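## Task

Pick up the tube on the shelved bench close to the door and put it fully down into one of the holes of the tube rack on the shelved bench close to the window. The tube must never reach the floor, and the robot must not tip over or be left leaning. At the end the gripper has let go and the robot has backed away, so the tube stays seated without any help from the robot.

## Robot and tools

ROBOT. A two-wheeled cart that can drive straight or turn in place but cannot slide sideways. It carries a pan/tilt head camera and two five-joint arms, left_arm and right_arm, each ending in a gripper with one fixed jaw and one swinging jaw. The cart is 0.53 m wide and spans x = -0.35 to 0.07 m. Each arm's vertical pan axis sits at x = -0.060 m, with y = +0.155 m for the left arm and -0.155 m for the right. The shoulder is 0.03 m out from that axis and 0.89 m high. Link lengths are 0.116, 0.135 and 0.162 m. The fixed-jaw tip reaches no farther than about 0.44 m from its pan axis and no lower than about 0.55 m above the floor.

FRAMES. The base frame sits on the floor between the drive wheels: x forward, y left, z up. The result's left_hand and right_hand give the fixed-jaw tip in this frame. A held object sits beside that tip, on the swinging-jaw side. These readings can be off by a few cm, differently for each arm. The hand's own z axis runs out along the fingers, and its y axis runs from the swinging jaw to the fixed jaw. Odometry is the base frame as it was when the scene began. It counts wheel rotation, so wheel slip shows up as travel. Heading is in radians, positive to the left, within ±3.142.

execute_actions. Arguments: actions, a list with zero or one action, and an optional cameras list naming head_camera, left_wrist_camera, right_wrist_camera or all. Leaving it out means all cameras; [] means none. An action may hold base, joints, or both, and they start together. base holds exactly one key. translate_m is a relative straight drive in metres, forward positive, from -1.4 to 1.4. rotate_rad is a relative turn in place in radians, left (counter-clockwise) positive, from -3.2 to 3.2. Both count from the base's last reported position. joints is a map from joint name to an absolute target in radians. The names are head_pan_rad, head_tilt_rad, plus left_arm_ and right_arm_ versions of shoulder_pan_rad, shoulder_lift_rad, elbow_flex_rad, wrist_flex_rad, wrist_roll_rad and gripper_rad. Ranges: head_pan -3.2..3.2 (0 forward, + left); head_tilt -0.76..1.45 (0 level, + down); shoulder_pan ±1.919; shoulder_lift ±1.745; elbow_flex -1.69..1.58; wrist_flex ±1.658; wrist_roll -2.743..2.841; gripper 0..1.919. A joint you leave out keeps pushing toward its earlier target. An unknown key or an out-of-range number rejects the whole call, and nothing moves. An empty list only reports the state and images.

JOINT MEANINGS. Pan: at 0 the left arm points left and the right arm points right. Positive is clockwise from above. Forward is +1.571 for the left arm and -1.571 for the right. Bend: with lift, elbow and wrist all at 0, the upper arm leans 0.24 rad outward from vertical and the forearm and fingers are level. Positive bends downward. The sum of the three is the finger angle below horizontal, and 1.571 points straight down, which works only if the forearm is no more than 0.08 rad above level. Roll: -1.522 closes the jaws across the arm's plane with the fixed jaw on the left, looking outward; 1.619 puts it on the right; 0.049 closes in the plane, with the fixed jaw below (level fingers) or toward the pan axis (fingers down). When the fingers are level over furniture, keep the fixed jaw on the left, because the hand body then sticks up about 0.08 m instead of down. Gripper angle to tip gap: 0 gives 0.003 m, 0.3 gives 0.026, 0.6 gives 0.049, 1 gives 0.076, 1.919 gives 0.106. To grip, command a little below the contact angle, at most 0.2 rad below. Going further adds nothing and can trip the jaw. A jaw holding something reports off_target, and done means empty or hardly squeezing.

STOW. Left: pan -1.75, lift 0.05, elbow 1.35, wrist_flex -1.55, roll -1.52. Right: the same but pan 1.75. Stow in two steps: first wrist_flex and wrist_roll, then the other three. When leaving stow, do not move the wrist joints first. A stowed robot needs a clear circle of 0.44 m radius to turn. Turning or reversing right next to a desk can hook the cart's rear and tip it.

RESULT LINES. base_status and joint_status tell how each commanded motion ended. done: reached (for the base, the wheels turned the full amount). off_target: stopped short and maybe still pushing; for an empty arm this means a load, an obstacle or a trip. time_out: target dropped, holding in place. joint command not followed, with a cause line: a self-collision or arm-to-arm check held back that arm's joints. Those joints then read not_followed, and the robot may retry them on later actions until they pass; the gripper still moves. on_its_own lists motion you did not command. Motor temperatures gives per-arm values in joint_positions order. MOTOR HOT appears from 55 °C. An OVER-TEMPERATURE FAULT at 70 °C stops that arm and limps its hot motors; keys then show limit_stop_at_motor_heat, so resend them once cooled. A reported stop cancels the rest of the calls in that reply.

OTHER TOOLS. wait(seconds 0..10) lets the sim run with no new command. zoom_image(camera, region [x0,y0,x1,y1] in pixels, at most 504x504) gives a closer view of that camera's latest image. All three cameras are 644x476. read_manual(section "licences") only returns licence text. finished_scene(scene) ends the current scene permanently and reports success; call it only once the tube sits in the rack, released, with the robot clear.

CAUTIONS. Loaded joints sag toward gravity, so offset the next target against the observed sag. A joint held more than about 0.30 rad from its target for about 2 s trips to 20 % torque, and the sim keeps running while you compose replies. To reset, let it settle, then command 0.2 rad past its reading, away from the failed target. Loads: about 0.4 kg at full reach, 0.7 kg within 0.28 m. Never let the arms strike or press each other. Pulling on things, especially in front, can tip the robot. Avoid drops and slams, and watch for loose objects being nudged.

Each tool is called after ">>>" as a command line: name --argument value for each argument, lists and objects as JSON in quotes; but a table of rows of numbers goes row by row, as --pt "numbers of a row", without its own name.

## Session

I'll start by looking at the current state.

>>> execute_actions --actions '[]'

Scene clock: 0.00 s.
Motor temperatures (°C, as the motors report them): left_arm=[26 28 27 27 30] | right_arm=[29 29 28 25 26]
base_odometry: x=+0.000 y=+0.000 heading=+0.000 (m, m, rad; odometry frame)
base_status: not commanded
joint_positions: head_pan_rad=-0.007 head_tilt_rad=-0.014 left_arm_shoulder_pan_rad=-1.766 left_arm_shoulder_lift_rad=+0.015 left_arm_elbow_flex_rad=+1.396 left_arm_wrist_flex_rad=-1.535 left_arm_wrist_roll_rad=-1.496 left_arm_gripper_rad=+1.920 right_arm_shoulder_pan_rad=+1.778 right_arm_shoulder_lift_rad=+0.036 right_arm_elbow_flex_rad=+1.328 right_arm_wrist_flex_rad=-1.585 right_arm_wrist_roll_rad=-1.551 right_arm_gripper_rad=+1.920
joint_status: not commanded
left_hand: x=-0.2999 y=+0.0998 z=+0.8932 quat_wxyz=(-0.063, -0.658, -0.073, +0.747) (m; base frame)
right_hand: x=-0.3080 y=-0.1108 z=+0.9097 quat_wxyz=(-0.069, +0.621, -0.073, -0.778) (m; base frame)
pictures: head_camera, left_wrist_camera, right_wrist_camera
Images, in order (width x height): head_camera 644x476, left_wrist_camera 644x476, right_wrist_camera 644x476.

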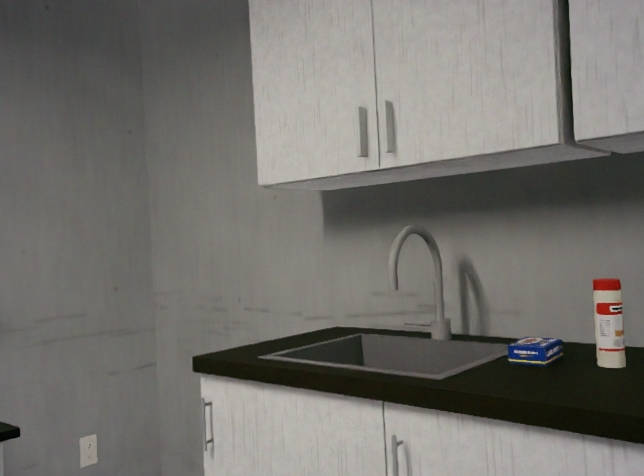

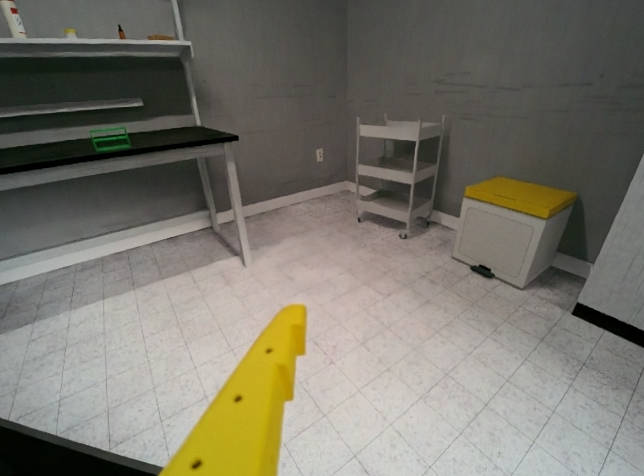

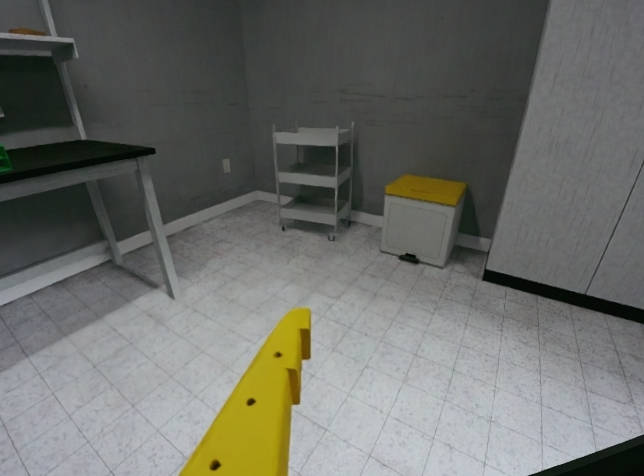

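>>> execute_actions --actions '[{"joints": {"head_pan_rad": 0.9, "head_tilt_rad": 0.3}}]' --cameras '["head_camera"]'

>>> execute_actions --actions '[{"joints": {"head_pan_rad": 1.8, "head_tilt_rad": 0.3}}]' --cameras '["head_camera"]'

Scene clock: 11.30 s.
Motor temperatures (°C, as the motors report them): left_arm=[26 28 27 27 30] | right_arm=[29 29 28 25 26]
base_odometry: x=+0.000 y=+0.000 heading=+0.000 (m, m, rad; odometry frame)
base_status: not commanded
joint_positions: head_pan_rad=+0.890 head_tilt_rad=+0.293 left_arm_shoulder_pan_rad=-1.766 left_arm_shoulder_lift_rad=+0.015 left_arm_elbow_flex_rad=+1.396 left_arm_wrist_flex_rad=-1.535 left_arm_wrist_roll_rad=-1.496 left_arm_gripper_rad=+1.920 right_arm_shoulder_pan_rad=+1.778 right_arm_shoulder_lift_rad=+0.036 right_arm_elbow_flex_rad=+1.328 right_arm_wrist_flex_rad=-1.585 right_arm_wrist_roll_rad=-1.551 right_arm_gripper_rad=+1.920
joint_status: all done
left_hand: x=-0.2999 y=+0.0998 z=+0.8932 quat_wxyz=(-0.063, -0.658, -0.073, +0.747) (m; base frame)
right_hand: x=-0.3080 y=-0.1108 z=+0.9097 quat_wxyz=(-0.069, +0.621, -0.073, -0.778) (m; base frame)
pictures: head_camera
Images, in order (width x height): head_camera 644x476.

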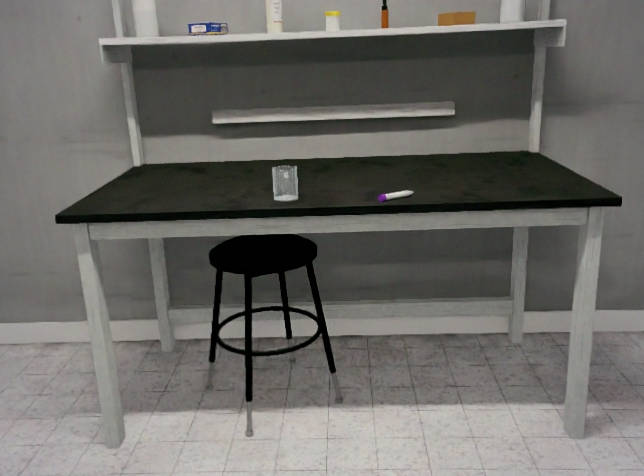

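Scene clock: 12.70 s.
Motor temperatures (°C, as the motors report them): left_arm=[26 28 27 27 30] | right_arm=[29 29 28 25 26]
base_odometry: x=+0.000 y=+0.000 heading=+0.000 (m, m, rad; odometry frame)
base_status: not commanded
joint_positions: head_pan_rad=+1.790 head_tilt_rad=+0.293 left_arm_shoulder_pan_rad=-1.766 left_arm_shoulder_lift_rad=+0.015 left_arm_elbow_flex_rad=+1.396 left_arm_wrist_flex_rad=-1.535 left_arm_wrist_roll_rad=-1.496 left_arm_gripper_rad=+1.920 right_arm_shoulder_pan_rad=+1.778 right_arm_shoulder_lift_rad=+0.036 right_arm_elbow_flex_rad=+1.328 right_arm_wrist_flex_rad=-1.585 right_arm_wrist_roll_rad=-1.551 right_arm_gripper_rad=+1.920
joint_status: all done
left_hand: x=-0.2999 y=+0.0998 z=+0.8932 quat_wxyz=(-0.063, -0.658, -0.073, +0.747) (m; base frame)
right_hand: x=-0.3080 y=-0.1108 z=+0.9097 quat_wxyz=(-0.069, +0.621, -0.073, -0.778) (m; base frame)
pictures: head_camera
Images, in order (width x height): head_camera 644x476.

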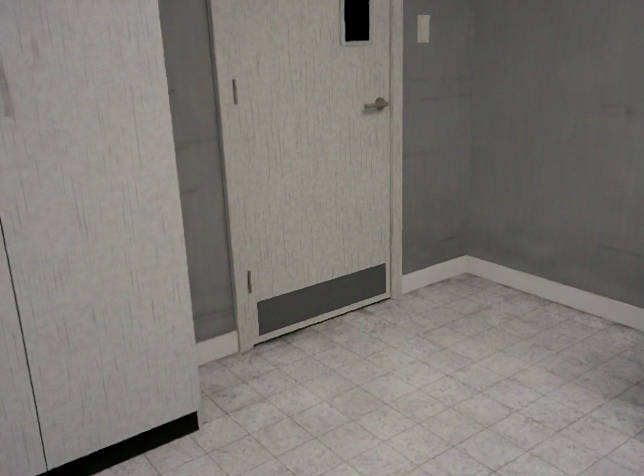

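>>> execute_actions --actions '[{"base": {"rotate_rad": 0.85}, "joints": {"head_pan_rad": 0.0, "head_tilt_rad": 0.35}}]' --cameras '["head_camera"]'

Scene clock: 53.00 s.
Motor temperatures (°C, as the motors report them): left_arm=[26 28 27 27 30] | right_arm=[29 29 28 25 26]
base_odometry: x=-0.001 y=+0.000 heading=+0.849 (m, m, rad; odometry frame)
base_status: done
joint_positions: head_pan_rad=+0.010 head_tilt_rad=+0.343 left_arm_shoulder_pan_rad=-1.766 left_arm_shoulder_lift_rad=+0.015 left_arm_elbow_flex_rad=+1.396 left_arm_wrist_flex_rad=-1.535 left_arm_wrist_roll_rad=-1.496 left_arm_gripper_rad=+1.920 right_arm_shoulder_pan_rad=+1.778 right_arm_shoulder_lift_rad=+0.036 right_arm_elbow_flex_rad=+1.328 right_arm_wrist_flex_rad=-1.585 right_arm_wrist_roll_rad=-1.551 right_arm_gripper_rad=+1.920
joint_status: all done
left_hand: x=-0.2999 y=+0.0998 z=+0.8932 quat_wxyz=(-0.063, -0.658, -0.073, +0.747) (m; base frame)
right_hand: x=-0.3080 y=-0.1108 z=+0.9097 quat_wxyz=(-0.069, +0.621, -0.073, -0.778) (m; base frame)
pictures: head_camera
Images, in order (width x height): head_camera 644x476.

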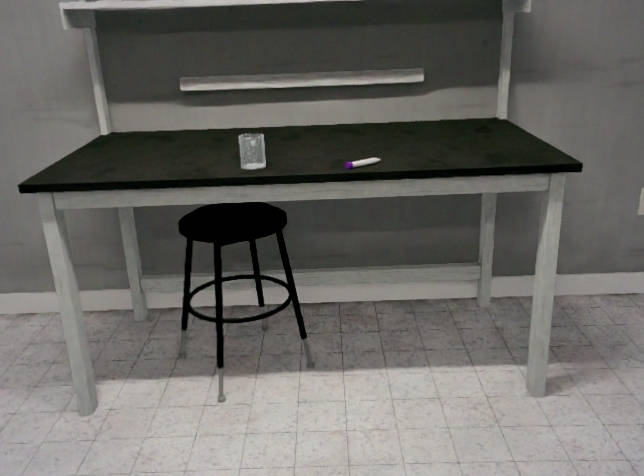

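>>> execute_actions --actions '[{"base": {"translate_m": 1.15}, "joints": {"head_pan_rad": 0.0, "head_tilt_rad": 0.7, "right_arm_shoulder_pan_rad": -0.3, "right_arm_shoulder_lift_rad": -0.2, "right_arm_elbow_flex_rad": 0.9}}]' --cameras '["head_camera"]'

Scene clock: 70.80 s.
Motor temperatures (°C, as the motors report them): left_arm=[26 28 27 27 30] | right_arm=[29 29 28 25 26]
base_odometry: x=+0.758 y=+0.864 heading=+0.848 (m, m, rad; odometry frame)
base_status: done
joint_positions: head_pan_rad=+0.010 head_tilt_rad=+0.695 left_arm_shoulder_pan_rad=-1.766 left_arm_shoulder_lift_rad=+0.015 left_arm_elbow_flex_rad=+1.396 left_arm_wrist_flex_rad=-1.535 left_arm_wrist_roll_rad=-1.496 left_arm_gripper_rad=+1.920 right_arm_shoulder_pan_rad=-0.295 right_arm_shoulder_lift_rad=-0.168 right_arm_elbow_flex_rad=+0.930 right_arm_wrist_flex_rad=-1.585 right_arm_wrist_roll_rad=-1.551 right_arm_gripper_rad=+1.920
joint_status: all done
left_hand: x=-0.2999 y=+0.0998 z=+0.8932 quat_wxyz=(-0.063, -0.658, -0.073, +0.747) (m; base frame)
right_hand: x=+0.0199 y=-0.3915 z=+1.0381 quat_wxyz=(+0.756, +0.222, +0.290, -0.544) (m; base frame)
pictures: head_camera
Images, in order (width x height): head_camera 644x476.

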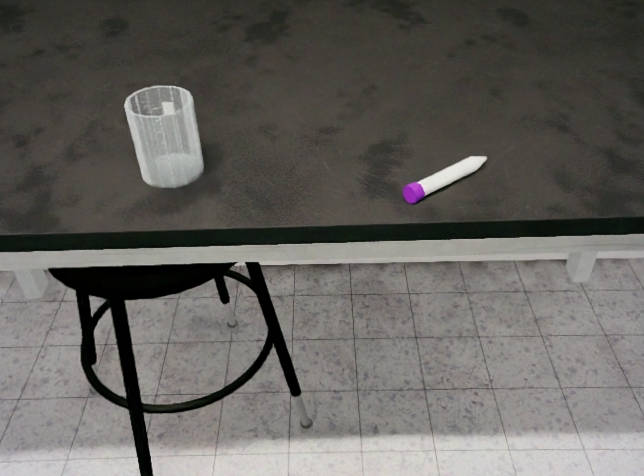

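>>> execute_actions --actions '[{"base": {"translate_m": 0.36}, "joints": {"head_pan_rad": -0.2, "head_tilt_rad": 1.15, "right_arm_shoulder_pan_rad": -0.6, "right_arm_shoulder_lift_rad": 0.0, "right_arm_elbow_flex_rad": 0.0, "right_arm_wrist_flex_rad": 1.2, "right_arm_wrist_roll_rad": 0.6, "right_arm_gripper_rad": 0.7}}]' --cameras '["head_camera", "right_wrist_camera"]'

Scene clock: 111.63 s.
Motor temperatures (°C, as the motors report them): left_arm=[26 28 27 27 30] | right_arm=[29 29 28 25 26]
base_odometry: x=+0.997 y=+1.134 heading=+0.846 (m, m, rad; odometry frame)
base_status: done
joint_positions: head_pan_rad=-0.190 head_tilt_rad=+1.145 left_arm_shoulder_pan_rad=-1.766 left_arm_shoulder_lift_rad=+0.015 left_arm_elbow_flex_rad=+1.396 left_arm_wrist_flex_rad=-1.535 left_arm_wrist_roll_rad=-1.496 left_arm_gripper_rad=+1.920 right_arm_shoulder_pan_rad=-0.594 right_arm_shoulder_lift_rad=+0.014 right_arm_elbow_flex_rad=+0.032 right_arm_wrist_flex_rad=+1.191 right_arm_wrist_roll_rad=+0.590 right_arm_gripper_rad=+0.705
joint_status: all done
left_hand: x=-0.2999 y=+0.0998 z=+0.8932 quat_wxyz=(-0.063, -0.658, -0.073, +0.747) (m; base frame)
right_hand: x=+0.0713 y=-0.3574 z=+0.8512 quat_wxyz=(+0.004, -0.530, +0.831, -0.166) (m; base frame)
pictures: head_camera, right_wrist_camera
Images, in order (width x height): head_camera 644x476, right_wrist_camera 644x476.

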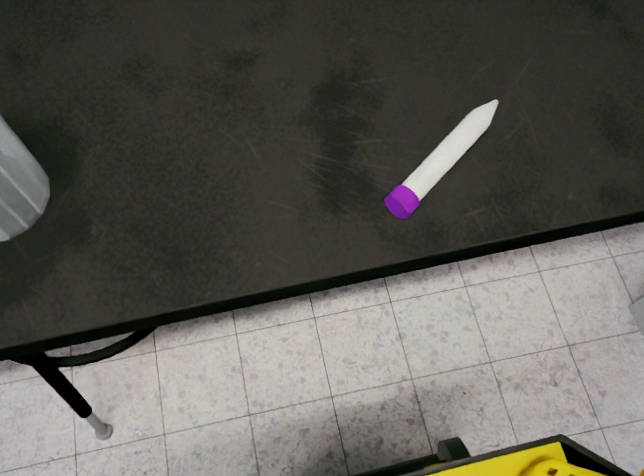

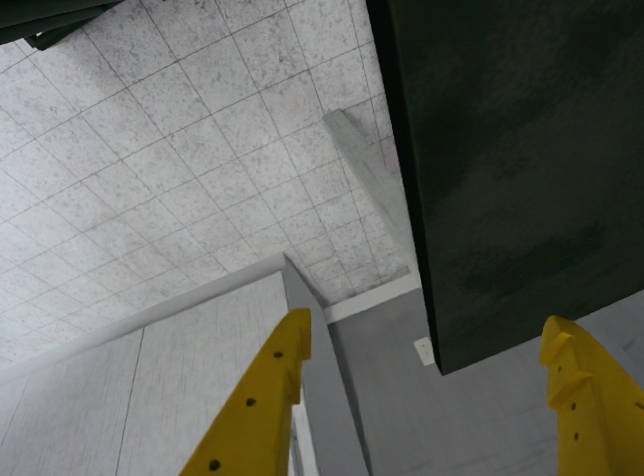

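>>> execute_actions --actions '[{"base": {"translate_m": 0.04}, "joints": {"head_pan_rad": -0.3, "head_tilt_rad": 1.15, "right_arm_shoulder_pan_rad": -1.715, "right_arm_shoulder_lift_rad": 0.15, "right_arm_elbow_flex_rad": -0.12, "right_arm_wrist_flex_rad": 1.48, "right_arm_wrist_roll_rad": 0.535, "right_arm_gripper_rad": 0.7}}]' --cameras '["head_camera", "right_wrist_camera"]'

Scene clock: 140.40 s.
Motor temperatures (°C, as the motors report them): left_arm=[26 28 27 27 30] | right_arm=[29 29 28 25 26]
base_odometry: x=+1.024 y=+1.164 heading=+0.845 (m, m, rad; odometry frame)
base_status: done
joint_positions: head_pan_rad=-0.290 head_tilt_rad=+1.145 left_arm_shoulder_pan_rad=-1.766 left_arm_shoulder_lift_rad=+0.015 left_arm_elbow_flex_rad=+1.396 left_arm_wrist_flex_rad=-1.535 left_arm_wrist_roll_rad=-1.496 left_arm_gripper_rad=+1.920 right_arm_shoulder_pan_rad=-1.709 right_arm_shoulder_lift_rad=+0.163 right_arm_elbow_flex_rad=-0.089 right_arm_wrist_flex_rad=+1.468 right_arm_wrist_roll_rad=+0.544 right_arm_gripper_rad=+0.705
joint_status: all done
left_hand: x=-0.2999 y=+0.0998 z=+0.8932 quat_wxyz=(-0.063, -0.658, -0.073, +0.747) (m; base frame)
right_hand: x=+0.1476 y=-0.1303 z=+0.8350 quat_wxyz=(+0.008, -0.892, +0.451, -0.012) (m; base frame)
pictures: head_camera, right_wrist_camera
Images, in order (width x height): head_camera 644x476, right_wrist_camera 644x476.

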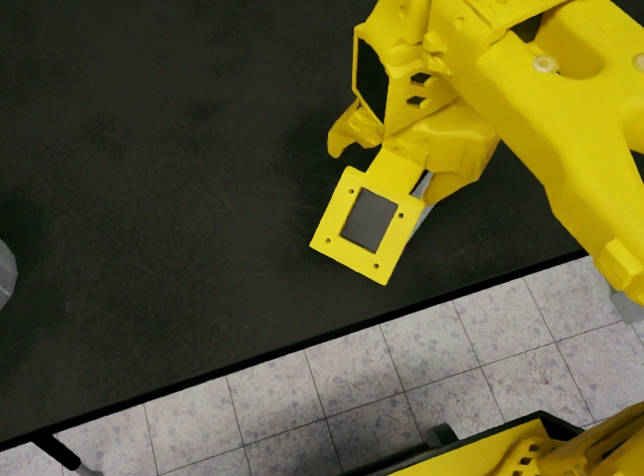

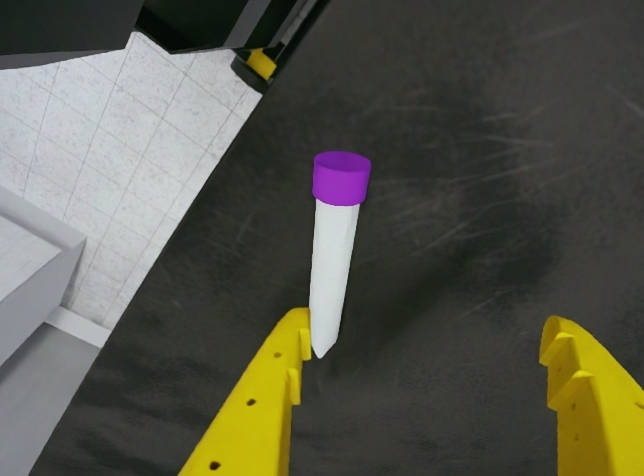

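>>> execute_actions --actions '[{"joints": {"right_arm_shoulder_pan_rad": -1.645, "right_arm_shoulder_lift_rad": 0.232, "right_arm_elbow_flex_rad": 0.055, "right_arm_wrist_flex_rad": 1.25}}]' --cameras '["head_camera", "right_wrist_camera"]'

Scene clock: 180.87 s.
Motor temperatures (°C, as the motors report them): left_arm=[26 28 27 27 30] | right_arm=[29 29 28 25 26]
base_odometry: x=+1.024 y=+1.164 heading=+0.845 (m, m, rad; odometry frame)
base_status: not commanded
joint_positions: head_pan_rad=-0.290 head_tilt_rad=+1.145 left_arm_shoulder_pan_rad=-1.766 left_arm_shoulder_lift_rad=+0.015 left_arm_elbow_flex_rad=+1.396 left_arm_wrist_flex_rad=-1.535 left_arm_wrist_roll_rad=-1.496 left_arm_gripper_rad=+1.920 right_arm_shoulder_pan_rad=-1.652 right_arm_shoulder_lift_rad=+0.246 right_arm_elbow_flex_rad=+0.057 right_arm_wrist_flex_rad=+1.260 right_arm_wrist_roll_rad=+0.544 right_arm_gripper_rad=+0.705
joint_status: all done
left_hand: x=-0.2999 y=+0.0998 z=+0.8932 quat_wxyz=(-0.063, -0.658, -0.073, +0.747) (m; base frame)
right_hand: x=+0.1493 y=-0.1421 z=+0.8005 quat_wxyz=(+0.002, -0.879, +0.477, -0.003) (m; base frame)
pictures: head_camera, right_wrist_camera
Images, in order (width x height): head_camera 644x476, right_wrist_camera 644x476.

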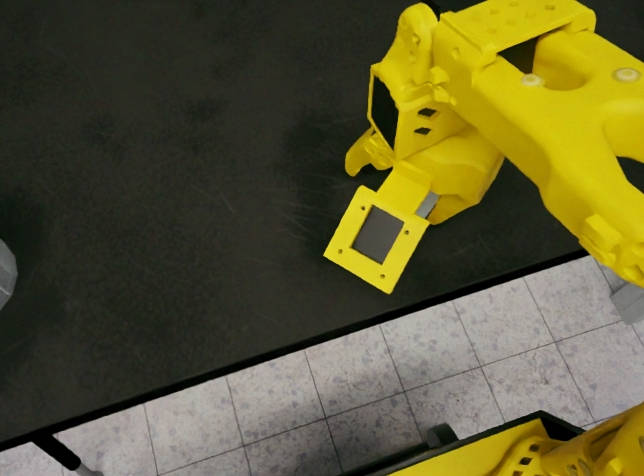

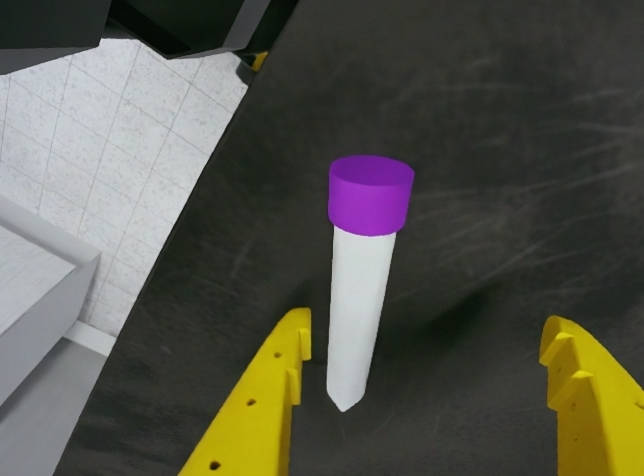

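>>> execute_actions --actions '[{"joints": {"right_arm_shoulder_lift_rad": 0.274, "right_arm_elbow_flex_rad": 0.12, "right_arm_wrist_flex_rad": 1.15}}]' --cameras '["right_wrist_camera"]'

Scene clock: 197.00 s.
Motor temperatures (°C, as the motors report them): left_arm=[26 28 27 27 30] | right_arm=[29 29 28 25 26]
base_odometry: x=+1.024 y=+1.164 heading=+0.845 (m, m, rad; odometry frame)
base_status: not commanded
joint_positions: head_pan_rad=-0.290 head_tilt_rad=+1.145 left_arm_shoulder_pan_rad=-1.766 left_arm_shoulder_lift_rad=+0.015 left_arm_elbow_flex_rad=+1.396 left_arm_wrist_flex_rad=-1.535 left_arm_wrist_roll_rad=-1.496 left_arm_gripper_rad=+1.920 right_arm_shoulder_pan_rad=-1.652 right_arm_shoulder_lift_rad=+0.286 right_arm_elbow_flex_rad=+0.124 right_arm_wrist_flex_rad=+1.161 right_arm_wrist_roll_rad=+0.544 right_arm_gripper_rad=+0.705
joint_status: all done
left_hand: x=-0.2999 y=+0.0998 z=+0.8932 quat_wxyz=(-0.063, -0.658, -0.073, +0.747) (m; base frame)
right_hand: x=+0.1476 y=-0.1422 z=+0.7845 quat_wxyz=(+0.000, -0.879, +0.477, +0.000) (m; base frame)
pictures: right_wrist_camera
Images, in order (width x height): right_wrist_camera 644x476.

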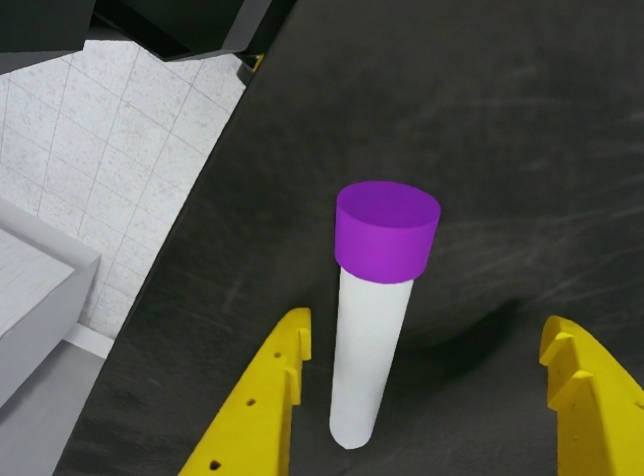

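>>> execute_actions --actions '[{"joints": {"right_arm_shoulder_lift_rad": 0.302, "right_arm_elbow_flex_rad": 0.143, "right_arm_wrist_flex_rad": 1.10, "right_arm_gripper_rad": 0.45}}]' --cameras '["right_wrist_camera"]'

Scene clock: 211.93 s.
Motor temperatures (°C, as the motors report them): left_arm=[26 28 27 27 30] | right_arm=[29 29 28 25 26]
base_odometry: x=+1.024 y=+1.164 heading=+0.845 (m, m, rad; odometry frame)
base_status: not commanded
joint_positions: head_pan_rad=-0.290 head_tilt_rad=+1.145 left_arm_shoulder_pan_rad=-1.766 left_arm_shoulder_lift_rad=+0.015 left_arm_elbow_flex_rad=+1.396 left_arm_wrist_flex_rad=-1.535 left_arm_wrist_roll_rad=-1.496 left_arm_gripper_rad=+1.920 right_arm_shoulder_pan_rad=-1.652 right_arm_shoulder_lift_rad=+0.314 right_arm_elbow_flex_rad=+0.146 right_arm_wrist_flex_rad=+1.112 right_arm_wrist_roll_rad=+0.544 right_arm_gripper_rad=+0.457
joint_status: all done
left_hand: x=-0.2999 y=+0.0998 z=+0.8932 quat_wxyz=(-0.063, -0.658, -0.073, +0.747) (m; base frame)
right_hand: x=+0.1478 y=-0.1422 z=+0.7768 quat_wxyz=(+0.000, -0.879, +0.477, +0.000) (m; base frame)
pictures: right_wrist_camera
Images, in order (width x height): right_wrist_camera 644x476.

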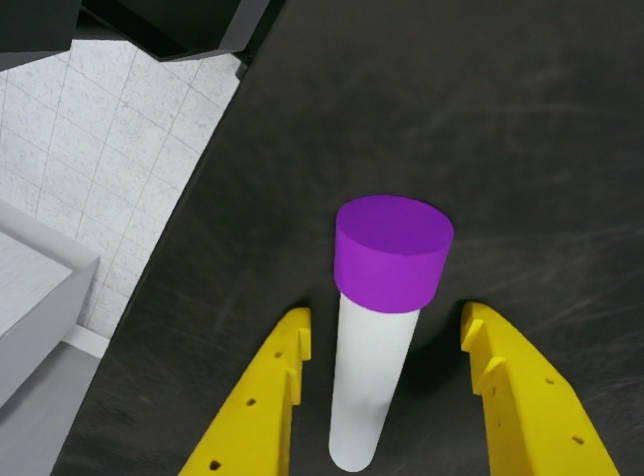

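>>> execute_actions --actions '[{"joints": {"right_arm_shoulder_pan_rad": -1.615, "right_arm_shoulder_lift_rad": 0.355, "right_arm_elbow_flex_rad": 0.086, "right_arm_wrist_flex_rad": 1.078}}]' --cameras '["right_wrist_camera", "head_camera"]'

Scene clock: 221.63 s.
Motor temperatures (°C, as the motors report them): left_arm=[26 28 27 27 30] | right_arm=[29 29 28 25 26]
base_odometry: x=+1.024 y=+1.164 heading=+0.845 (m, m, rad; odometry frame)
base_status: not commanded
joint_positions: head_pan_rad=-0.290 head_tilt_rad=+1.145 left_arm_shoulder_pan_rad=-1.766 left_arm_shoulder_lift_rad=+0.015 left_arm_elbow_flex_rad=+1.396 left_arm_wrist_flex_rad=-1.535 left_arm_wrist_roll_rad=-1.496 left_arm_gripper_rad=+1.920 right_arm_shoulder_pan_rad=-1.626 right_arm_shoulder_lift_rad=+0.357 right_arm_elbow_flex_rad=+0.104 right_arm_wrist_flex_rad=+1.092 right_arm_wrist_roll_rad=+0.544 right_arm_gripper_rad=+0.455
joint_status: all done
left_hand: x=-0.2999 y=+0.0998 z=+0.8932 quat_wxyz=(-0.063, -0.658, -0.073, +0.747) (m; base frame)
right_hand: x=+0.1551 y=-0.1472 z=+0.7738 quat_wxyz=(+0.005, -0.873, +0.488, -0.008) (m; base frame)
pictures: head_camera, right_wrist_camera
Images, in order (width x height): head_camera 644x476, right_wrist_camera 644x476.

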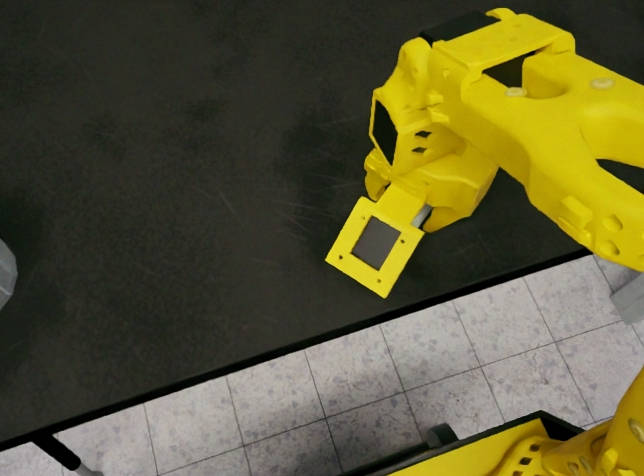

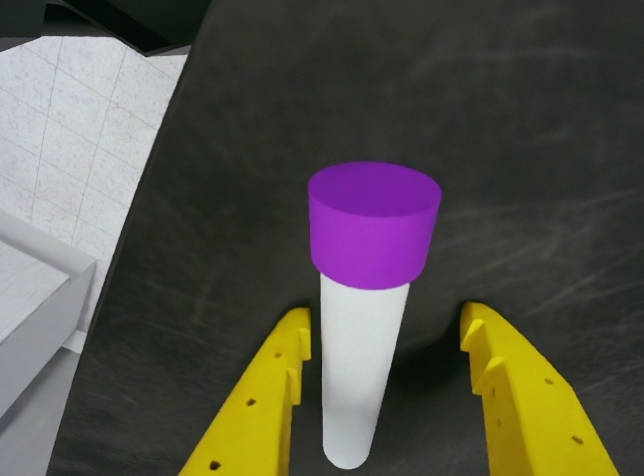

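>>> execute_actions --actions '[{"joints": {"right_arm_gripper_rad": 0.02}}]' --cameras '["right_wrist_camera"]'

Scene clock: 228.17 s.
Motor temperatures (°C, as the motors report them): left_arm=[26 28 27 27 30] | right_arm=[29 29 28 25 26]
base_odometry: x=+1.024 y=+1.164 heading=+0.845 (m, m, rad; odometry frame)
base_status: not commanded
joint_positions: head_pan_rad=-0.290 head_tilt_rad=+1.145 left_arm_shoulder_pan_rad=-1.766 left_arm_shoulder_lift_rad=+0.015 left_arm_elbow_flex_rad=+1.396 left_arm_wrist_flex_rad=-1.535 left_arm_wrist_roll_rad=-1.496 left_arm_gripper_rad=+1.920 right_arm_shoulder_pan_rad=-1.623 right_arm_shoulder_lift_rad=+0.361 right_arm_elbow_flex_rad=+0.098 right_arm_wrist_flex_rad=+1.086 right_arm_wrist_roll_rad=+0.544 right_arm_gripper_rad=+0.186
joint_status: right_arm_gripper_rad off_target (ended at +0.186, target +0.020)
left_hand: x=-0.2999 y=+0.0998 z=+0.8932 quat_wxyz=(-0.063, -0.658, -0.073, +0.747) (m; base frame)
right_hand: x=+0.1568 y=-0.1478 z=+0.7736 quat_wxyz=(+0.007, -0.872, +0.489, -0.011) (m; base frame)
pictures: right_wrist_camera
Images, in order (width x height): right_wrist_camera 644x476.

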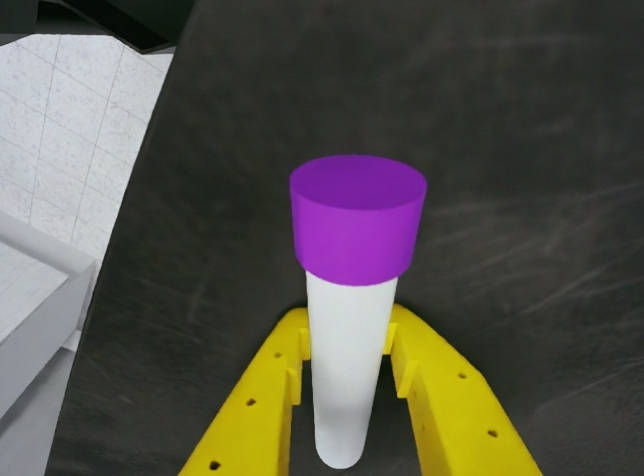

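Gripped. Lift up.

>>> execute_actions --actions '[{"joints": {"right_arm_shoulder_lift_rad": 0.05, "right_arm_elbow_flex_rad": -0.1, "right_arm_wrist_flex_rad": 1.3, "head_tilt_rad": 0.9}}]' --cameras '["right_wrist_camera", "head_camera"]'

Scene clock: 233.77 s.
Motor temperatures (°C, as the motors report them): left_arm=[26 28 27 27 30] | right_arm=[29 29 28 25 26]
base_odometry: x=+1.024 y=+1.164 heading=+0.845 (m, m, rad; odometry frame)
base_status: not commanded
joint_positions: head_pan_rad=-0.290 head_tilt_rad=+0.915 left_arm_shoulder_pan_rad=-1.766 left_arm_shoulder_lift_rad=+0.015 left_arm_elbow_flex_rad=+1.396 left_arm_wrist_flex_rad=-1.535 left_arm_wrist_roll_rad=-1.496 left_arm_gripper_rad=+1.920 right_arm_shoulder_pan_rad=-1.622 right_arm_shoulder_lift_rad=+0.094 right_arm_elbow_flex_rad=-0.069 right_arm_wrist_flex_rad=+1.290 right_arm_wrist_roll_rad=+0.544 right_arm_gripper_rad=+0.186
joint_status: all done
left_hand: x=-0.2999 y=+0.0998 z=+0.8932 quat_wxyz=(-0.063, -0.658, -0.073, +0.747) (m; base frame)
right_hand: x=+0.1778 y=-0.1470 z=+0.8482 quat_wxyz=(+0.068, -0.865, +0.486, -0.108) (m; base frame)
pictures: head_camera, right_wrist_camera
Images, in order (width x height): head_camera 644x476, right_wrist_camera 644x476.

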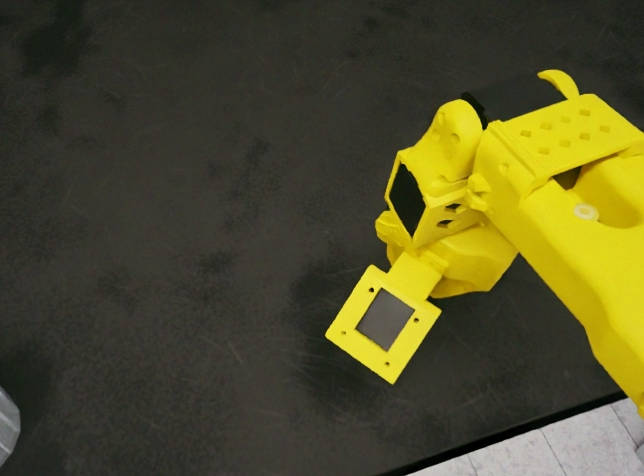

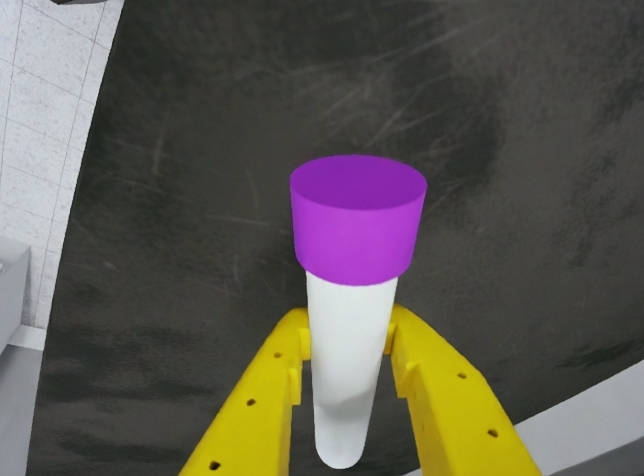

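>>> execute_actions --actions '[{"joints": {"right_arm_shoulder_pan_rad": -1.571, "right_arm_shoulder_lift_rad": -0.35, "right_arm_elbow_flex_rad": 0.6, "right_arm_wrist_flex_rad": -0.3, "right_arm_wrist_roll_rad": -1.522, "head_pan_rad": -3.14, "head_tilt_rad": 0.25}}]' --cameras '["right_wrist_camera", "head_camera"]'

Scene clock: 247.83 s.
Motor temperatures (°C, as the motors report them): left_arm=[26 28 27 27 30] | right_arm=[29 29 28 25 26]
base_odometry: x=+1.024 y=+1.164 heading=+0.845 (m, m, rad; odometry frame)
base_status: not commanded
joint_positions: head_pan_rad=-3.130 head_tilt_rad=+0.263 left_arm_shoulder_pan_rad=-1.766 left_arm_shoulder_lift_rad=+0.015 left_arm_elbow_flex_rad=+1.396 left_arm_wrist_flex_rad=-1.535 left_arm_wrist_roll_rad=-1.496 left_arm_gripper_rad=+1.920 right_arm_shoulder_pan_rad=-1.579 right_arm_shoulder_lift_rad=-0.311 right_arm_elbow_flex_rad=+0.609 right_arm_wrist_flex_rad=-0.278 right_arm_wrist_roll_rad=-1.513 right_arm_gripper_rad=+0.186
joint_status: all done
left_hand: x=-0.2999 y=+0.0998 z=+0.8932 quat_wxyz=(-0.063, -0.658, -0.073, +0.747) (m; base frame)
right_hand: x=+0.2535 y=-0.1448 z=+0.9715 quat_wxyz=(+0.700, -0.006, +0.714, -0.001) (m; base frame)
pictures: head_camera, right_wrist_camera
Images, in order (width x height): head_camera 644x476, right_wrist_camera 644x476.

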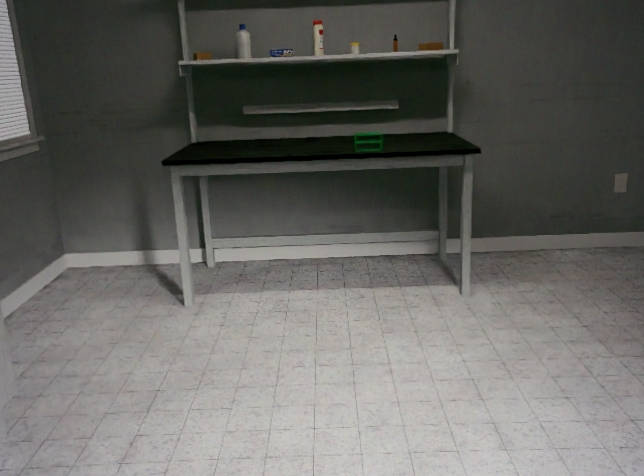

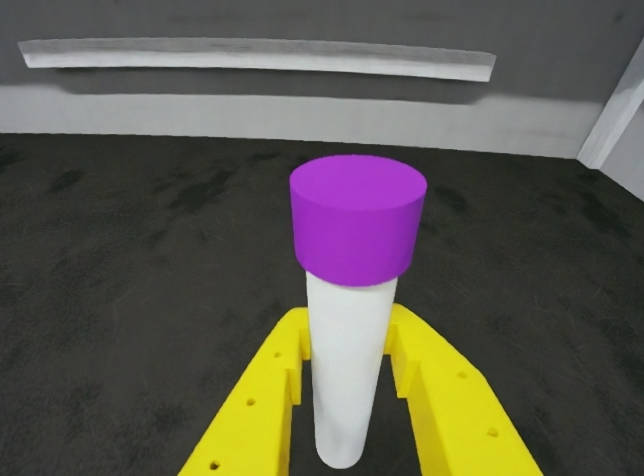

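>>> execute_actions --actions '[{"base": {"translate_m": -1.4}}]' --cameras '["head_camera"]'

>>> execute_actions --actions '[{"base": {"rotate_rad": 3.11}, "joints": {"head_pan_rad": 0.0, "head_tilt_rad": 0.35}}]' --cameras '["head_camera", "right_wrist_camera"]'

Scene clock: 269.43 s.
Motor temperatures (°C, as the motors report them): left_arm=[26 28 27 27 30] | right_arm=[29 29 28 25 26]
base_odometry: x=+0.092 y=+0.119 heading=+0.842 (m, m, rad; odometry frame)
base_status: done
joint_positions: head_pan_rad=-3.130 head_tilt_rad=+0.262 left_arm_shoulder_pan_rad=-1.766 left_arm_shoulder_lift_rad=+0.015 left_arm_elbow_flex_rad=+1.396 left_arm_wrist_flex_rad=-1.535 left_arm_wrist_roll_rad=-1.496 left_arm_gripper_rad=+1.920 right_arm_shoulder_pan_rad=-1.579 right_arm_shoulder_lift_rad=-0.311 right_arm_elbow_flex_rad=+0.611 right_arm_wrist_flex_rad=-0.278 right_arm_wrist_roll_rad=-1.513 right_arm_gripper_rad=+0.186
joint_status: not commanded
left_hand: x=-0.2999 y=+0.0998 z=+0.8932 quat_wxyz=(-0.063, -0.658, -0.073, +0.747) (m; base frame)
right_hand: x=+0.2535 y=-0.1448 z=+0.9711 quat_wxyz=(+0.699, -0.006, +0.715, -0.001) (m; base frame)
pictures: head_camera
Images, in order (width x height): head_camera 644x476.

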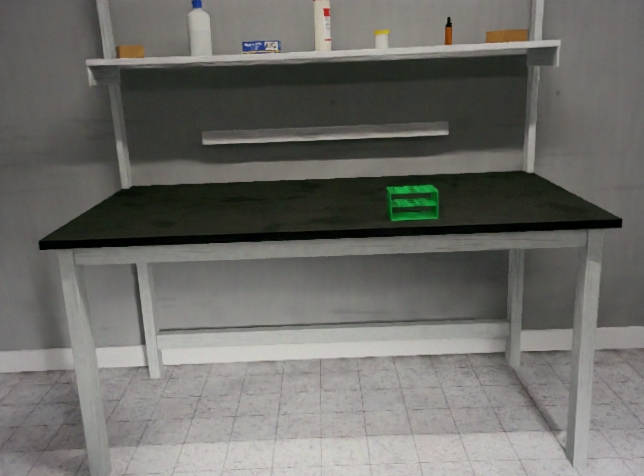

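Scene clock: 274.00 s.
Motor temperatures (°C, as the motors report them): left_arm=[26 28 27 27 30] | right_arm=[29 29 28 25 26]
base_odometry: x=+0.091 y=+0.118 heading=-2.332 (m, m, rad; odometry frame)
base_status: done
joint_positions: head_pan_rad=-0.010 head_tilt_rad=+0.343 left_arm_shoulder_pan_rad=-1.766 left_arm_shoulder_lift_rad=+0.015 left_arm_elbow_flex_rad=+1.396 left_arm_wrist_flex_rad=-1.535 left_arm_wrist_roll_rad=-1.496 left_arm_gripper_rad=+1.920 right_arm_shoulder_pan_rad=-1.577 right_arm_shoulder_lift_rad=-0.311 right_arm_elbow_flex_rad=+0.611 right_arm_wrist_flex_rad=-0.278 right_arm_wrist_roll_rad=-1.513 right_arm_gripper_rad=+0.186
joint_status: all done
left_hand: x=-0.2999 y=+0.0998 z=+0.8932 quat_wxyz=(-0.063, -0.658, -0.073, +0.747) (m; base frame)
right_hand: x=+0.2535 y=-0.1453 z=+0.9711 quat_wxyz=(+0.699, -0.006, +0.715, -0.001) (m; base frame)
pictures: head_camera, right_wrist_camera
Images, in order (width x height): head_camera 644x476, right_wrist_camera 644x476.

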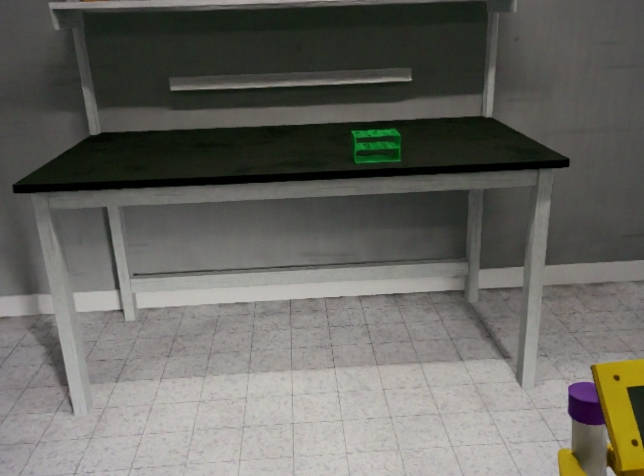

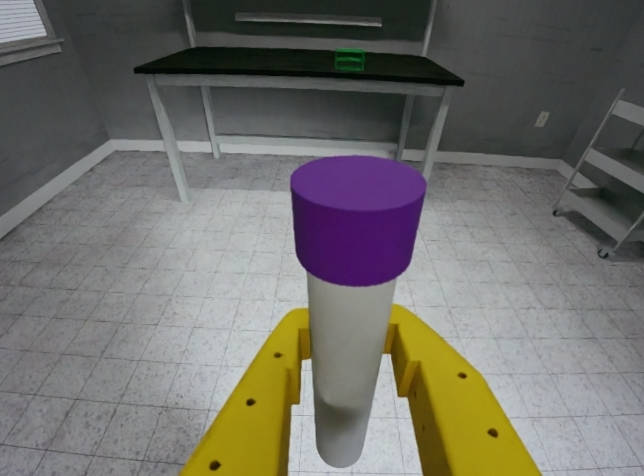

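>>> execute_actions --actions '[{"base": {"translate_m": 1.25}, "joints": {"head_pan_rad": -0.2, "head_tilt_rad": 0.65}}]' --cameras '["head_camera", "right_wrist_camera"]'

Scene clock: 289.30 s.
Motor temperatures (°C, as the motors report them): left_arm=[26 28 27 27 30] | right_arm=[29 29 28 25 26]
base_odometry: x=-0.770 y=-0.788 heading=-2.333 (m, m, rad; odometry frame)
base_status: done
joint_positions: head_pan_rad=-0.190 head_tilt_rad=+0.644 left_arm_shoulder_pan_rad=-1.766 left_arm_shoulder_lift_rad=+0.015 left_arm_elbow_flex_rad=+1.396 left_arm_wrist_flex_rad=-1.535 left_arm_wrist_roll_rad=-1.496 left_arm_gripper_rad=+1.920 right_arm_shoulder_pan_rad=-1.577 right_arm_shoulder_lift_rad=-0.312 right_arm_elbow_flex_rad=+0.611 right_arm_wrist_flex_rad=-0.278 right_arm_wrist_roll_rad=-1.513 right_arm_gripper_rad=+0.186
joint_status: all done
left_hand: x=-0.2999 y=+0.0998 z=+0.8932 quat_wxyz=(-0.063, -0.658, -0.073, +0.747) (m; base frame)
right_hand: x=+0.2534 y=-0.1453 z=+0.9715 quat_wxyz=(+0.700, -0.006, +0.714, -0.001) (m; base frame)
pictures: head_camera, right_wrist_camera
Images, in order (width x height): head_camera 644x476, right_wrist_camera 644x476.

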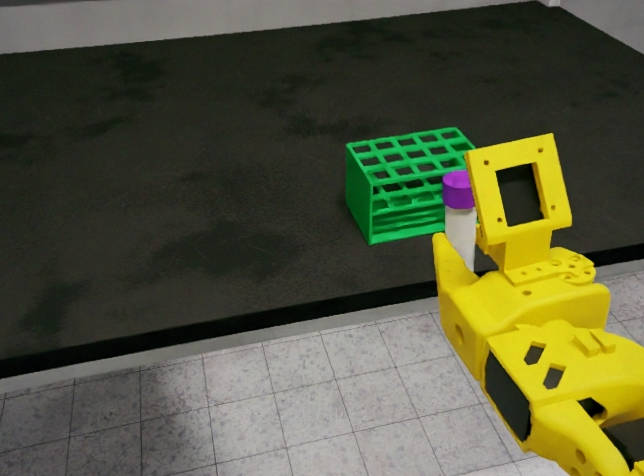

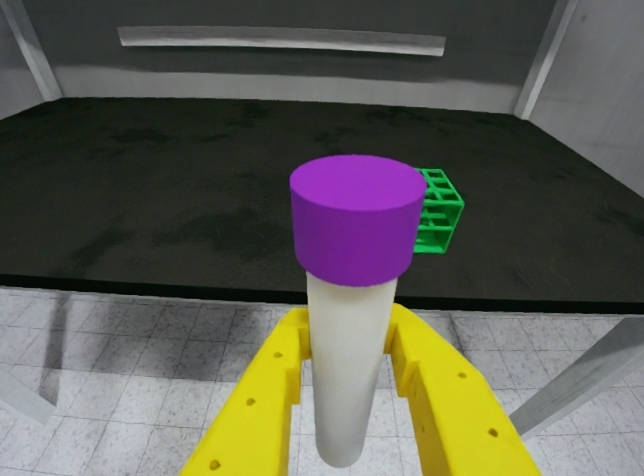

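>>> zoom_image --camera "head_camera" --region '[320, 100, 520, 280]'

Region (320, 100, 520, 280) of head_camera's 644x476 image, scaled by 2.520; it fills the top 454 rows of this view, and the rest is white.

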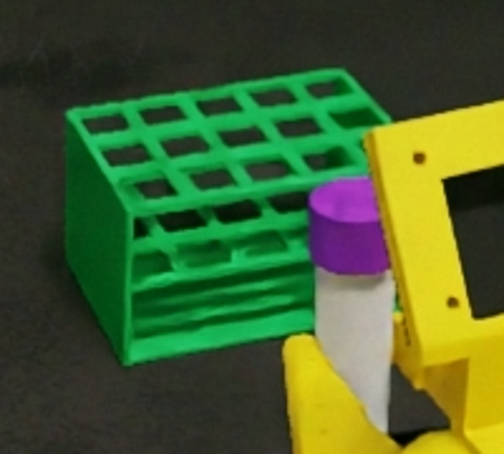

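>>> execute_actions --actions '[{"base": {"translate_m": 0.24}, "joints": {"head_pan_rad": -0.5, "head_tilt_rad": 0.8, "left_arm_shoulder_pan_rad": 1.6, "left_arm_shoulder_lift_rad": 0.0, "left_arm_elbow_flex_rad": 1.2}}]'

Scene clock: 343.80 s.
Motor temperatures (°C, as the motors report them): left_arm=[26 28 27 27 30] | right_arm=[29 29 28 25 26]
base_odometry: x=-0.936 y=-0.961 heading=-2.334 (m, m, rad; odometry frame)
base_status: done
joint_positions: head_pan_rad=-0.490 head_tilt_rad=+0.795 left_arm_shoulder_pan_rad=+1.591 left_arm_shoulder_lift_rad=+0.015 left_arm_elbow_flex_rad=+1.224 left_arm_wrist_flex_rad=-1.535 left_arm_wrist_roll_rad=-1.496 left_arm_gripper_rad=+1.920 right_arm_shoulder_pan_rad=-1.577 right_arm_shoulder_lift_rad=-0.312 right_arm_elbow_flex_rad=+0.611 right_arm_wrist_flex_rad=-0.278 right_arm_wrist_roll_rad=-1.513 right_arm_gripper_rad=+0.186
joint_status: all done
left_hand: x=+0.2027 y=+0.1575 z=+0.9267 quat_wxyz=(+0.803, -0.002, +0.595, -0.019) (m; base frame)
right_hand: x=+0.2534 y=-0.1453 z=+0.9715 quat_wxyz=(+0.700, -0.006, +0.714, -0.001) (m; base frame)
pictures: head_camera, left_wrist_camera, right_wrist_camera
Images, in order (width x height): head_camera 644x476, left_wrist_camera 644x476, right_wrist_camera 644x476.

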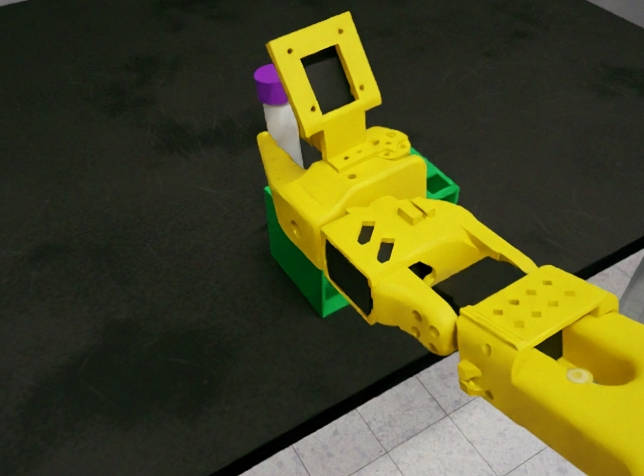

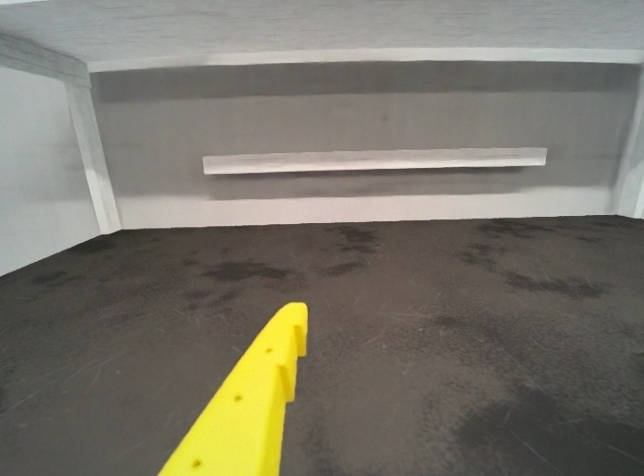

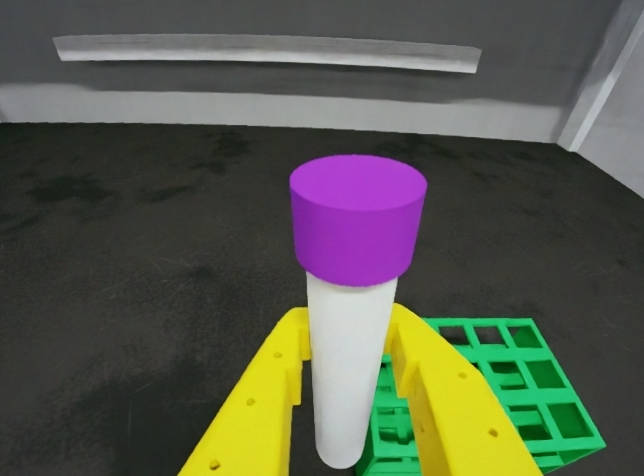

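>>> execute_actions --actions '[{"joints": {"left_arm_shoulder_pan_rad": 1.9, "left_arm_shoulder_lift_rad": 0.32, "left_arm_elbow_flex_rad": 0.65, "left_arm_wrist_flex_rad": -1.0, "left_arm_wrist_roll_rad": -0.4, "right_arm_shoulder_pan_rad": -1.50, "right_arm_shoulder_lift_rad": 0.03, "right_arm_elbow_flex_rad": 0.305, "right_arm_wrist_flex_rad": -0.40}}]'

Scene clock: 367.43 s.
Motor temperatures (°C, as the motors report them): left_arm=[26 28 27 27 30] | right_arm=[29 30 28 25 26]
base_odometry: x=-0.936 y=-0.961 heading=-2.334 (m, m, rad; odometry frame)
base_status: not commanded
joint_positions: head_pan_rad=-0.490 head_tilt_rad=+0.795 left_arm_shoulder_pan_rad=+1.891 left_arm_shoulder_lift_rad=+0.329 left_arm_elbow_flex_rad=+0.680 left_arm_wrist_flex_rad=-1.004 left_arm_wrist_roll_rad=-0.406 left_arm_gripper_rad=+1.920 right_arm_shoulder_pan_rad=-1.507 right_arm_shoulder_lift_rad=+0.047 right_arm_elbow_flex_rad=+0.344 right_arm_wrist_flex_rad=-0.379 right_arm_wrist_roll_rad=-1.513 right_arm_gripper_rad=+0.186
joint_status: all done
left_hand: x=+0.2542 y=+0.0539 z=+0.8721 quat_wxyz=(+0.531, -0.274, +0.654, -0.464) (m; base frame)
right_hand: x=+0.2906 y=-0.1698 z=+0.9566 quat_wxyz=(+0.703, +0.019, +0.711, -0.026) (m; base frame)
pictures: head_camera, left_wrist_camera, right_wrist_camera
Images, in order (width x height): head_camera 644x476, left_wrist_camera 644x476, right_wrist_camera 644x476.

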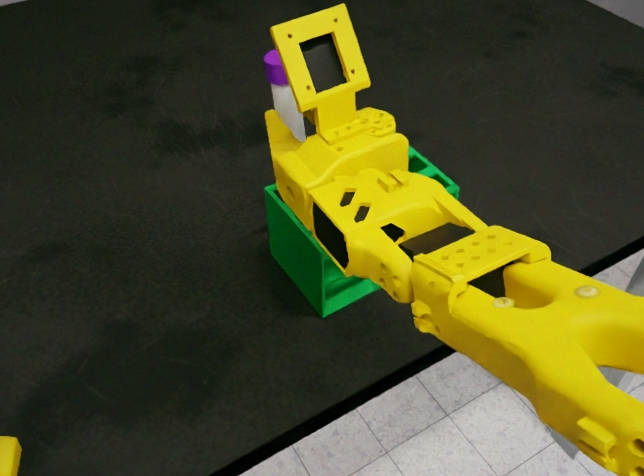

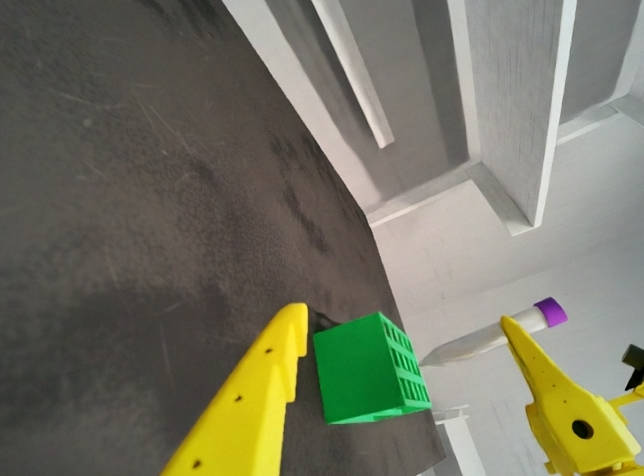

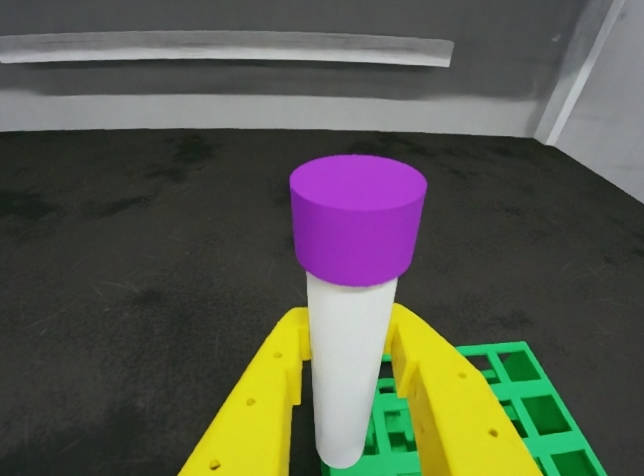

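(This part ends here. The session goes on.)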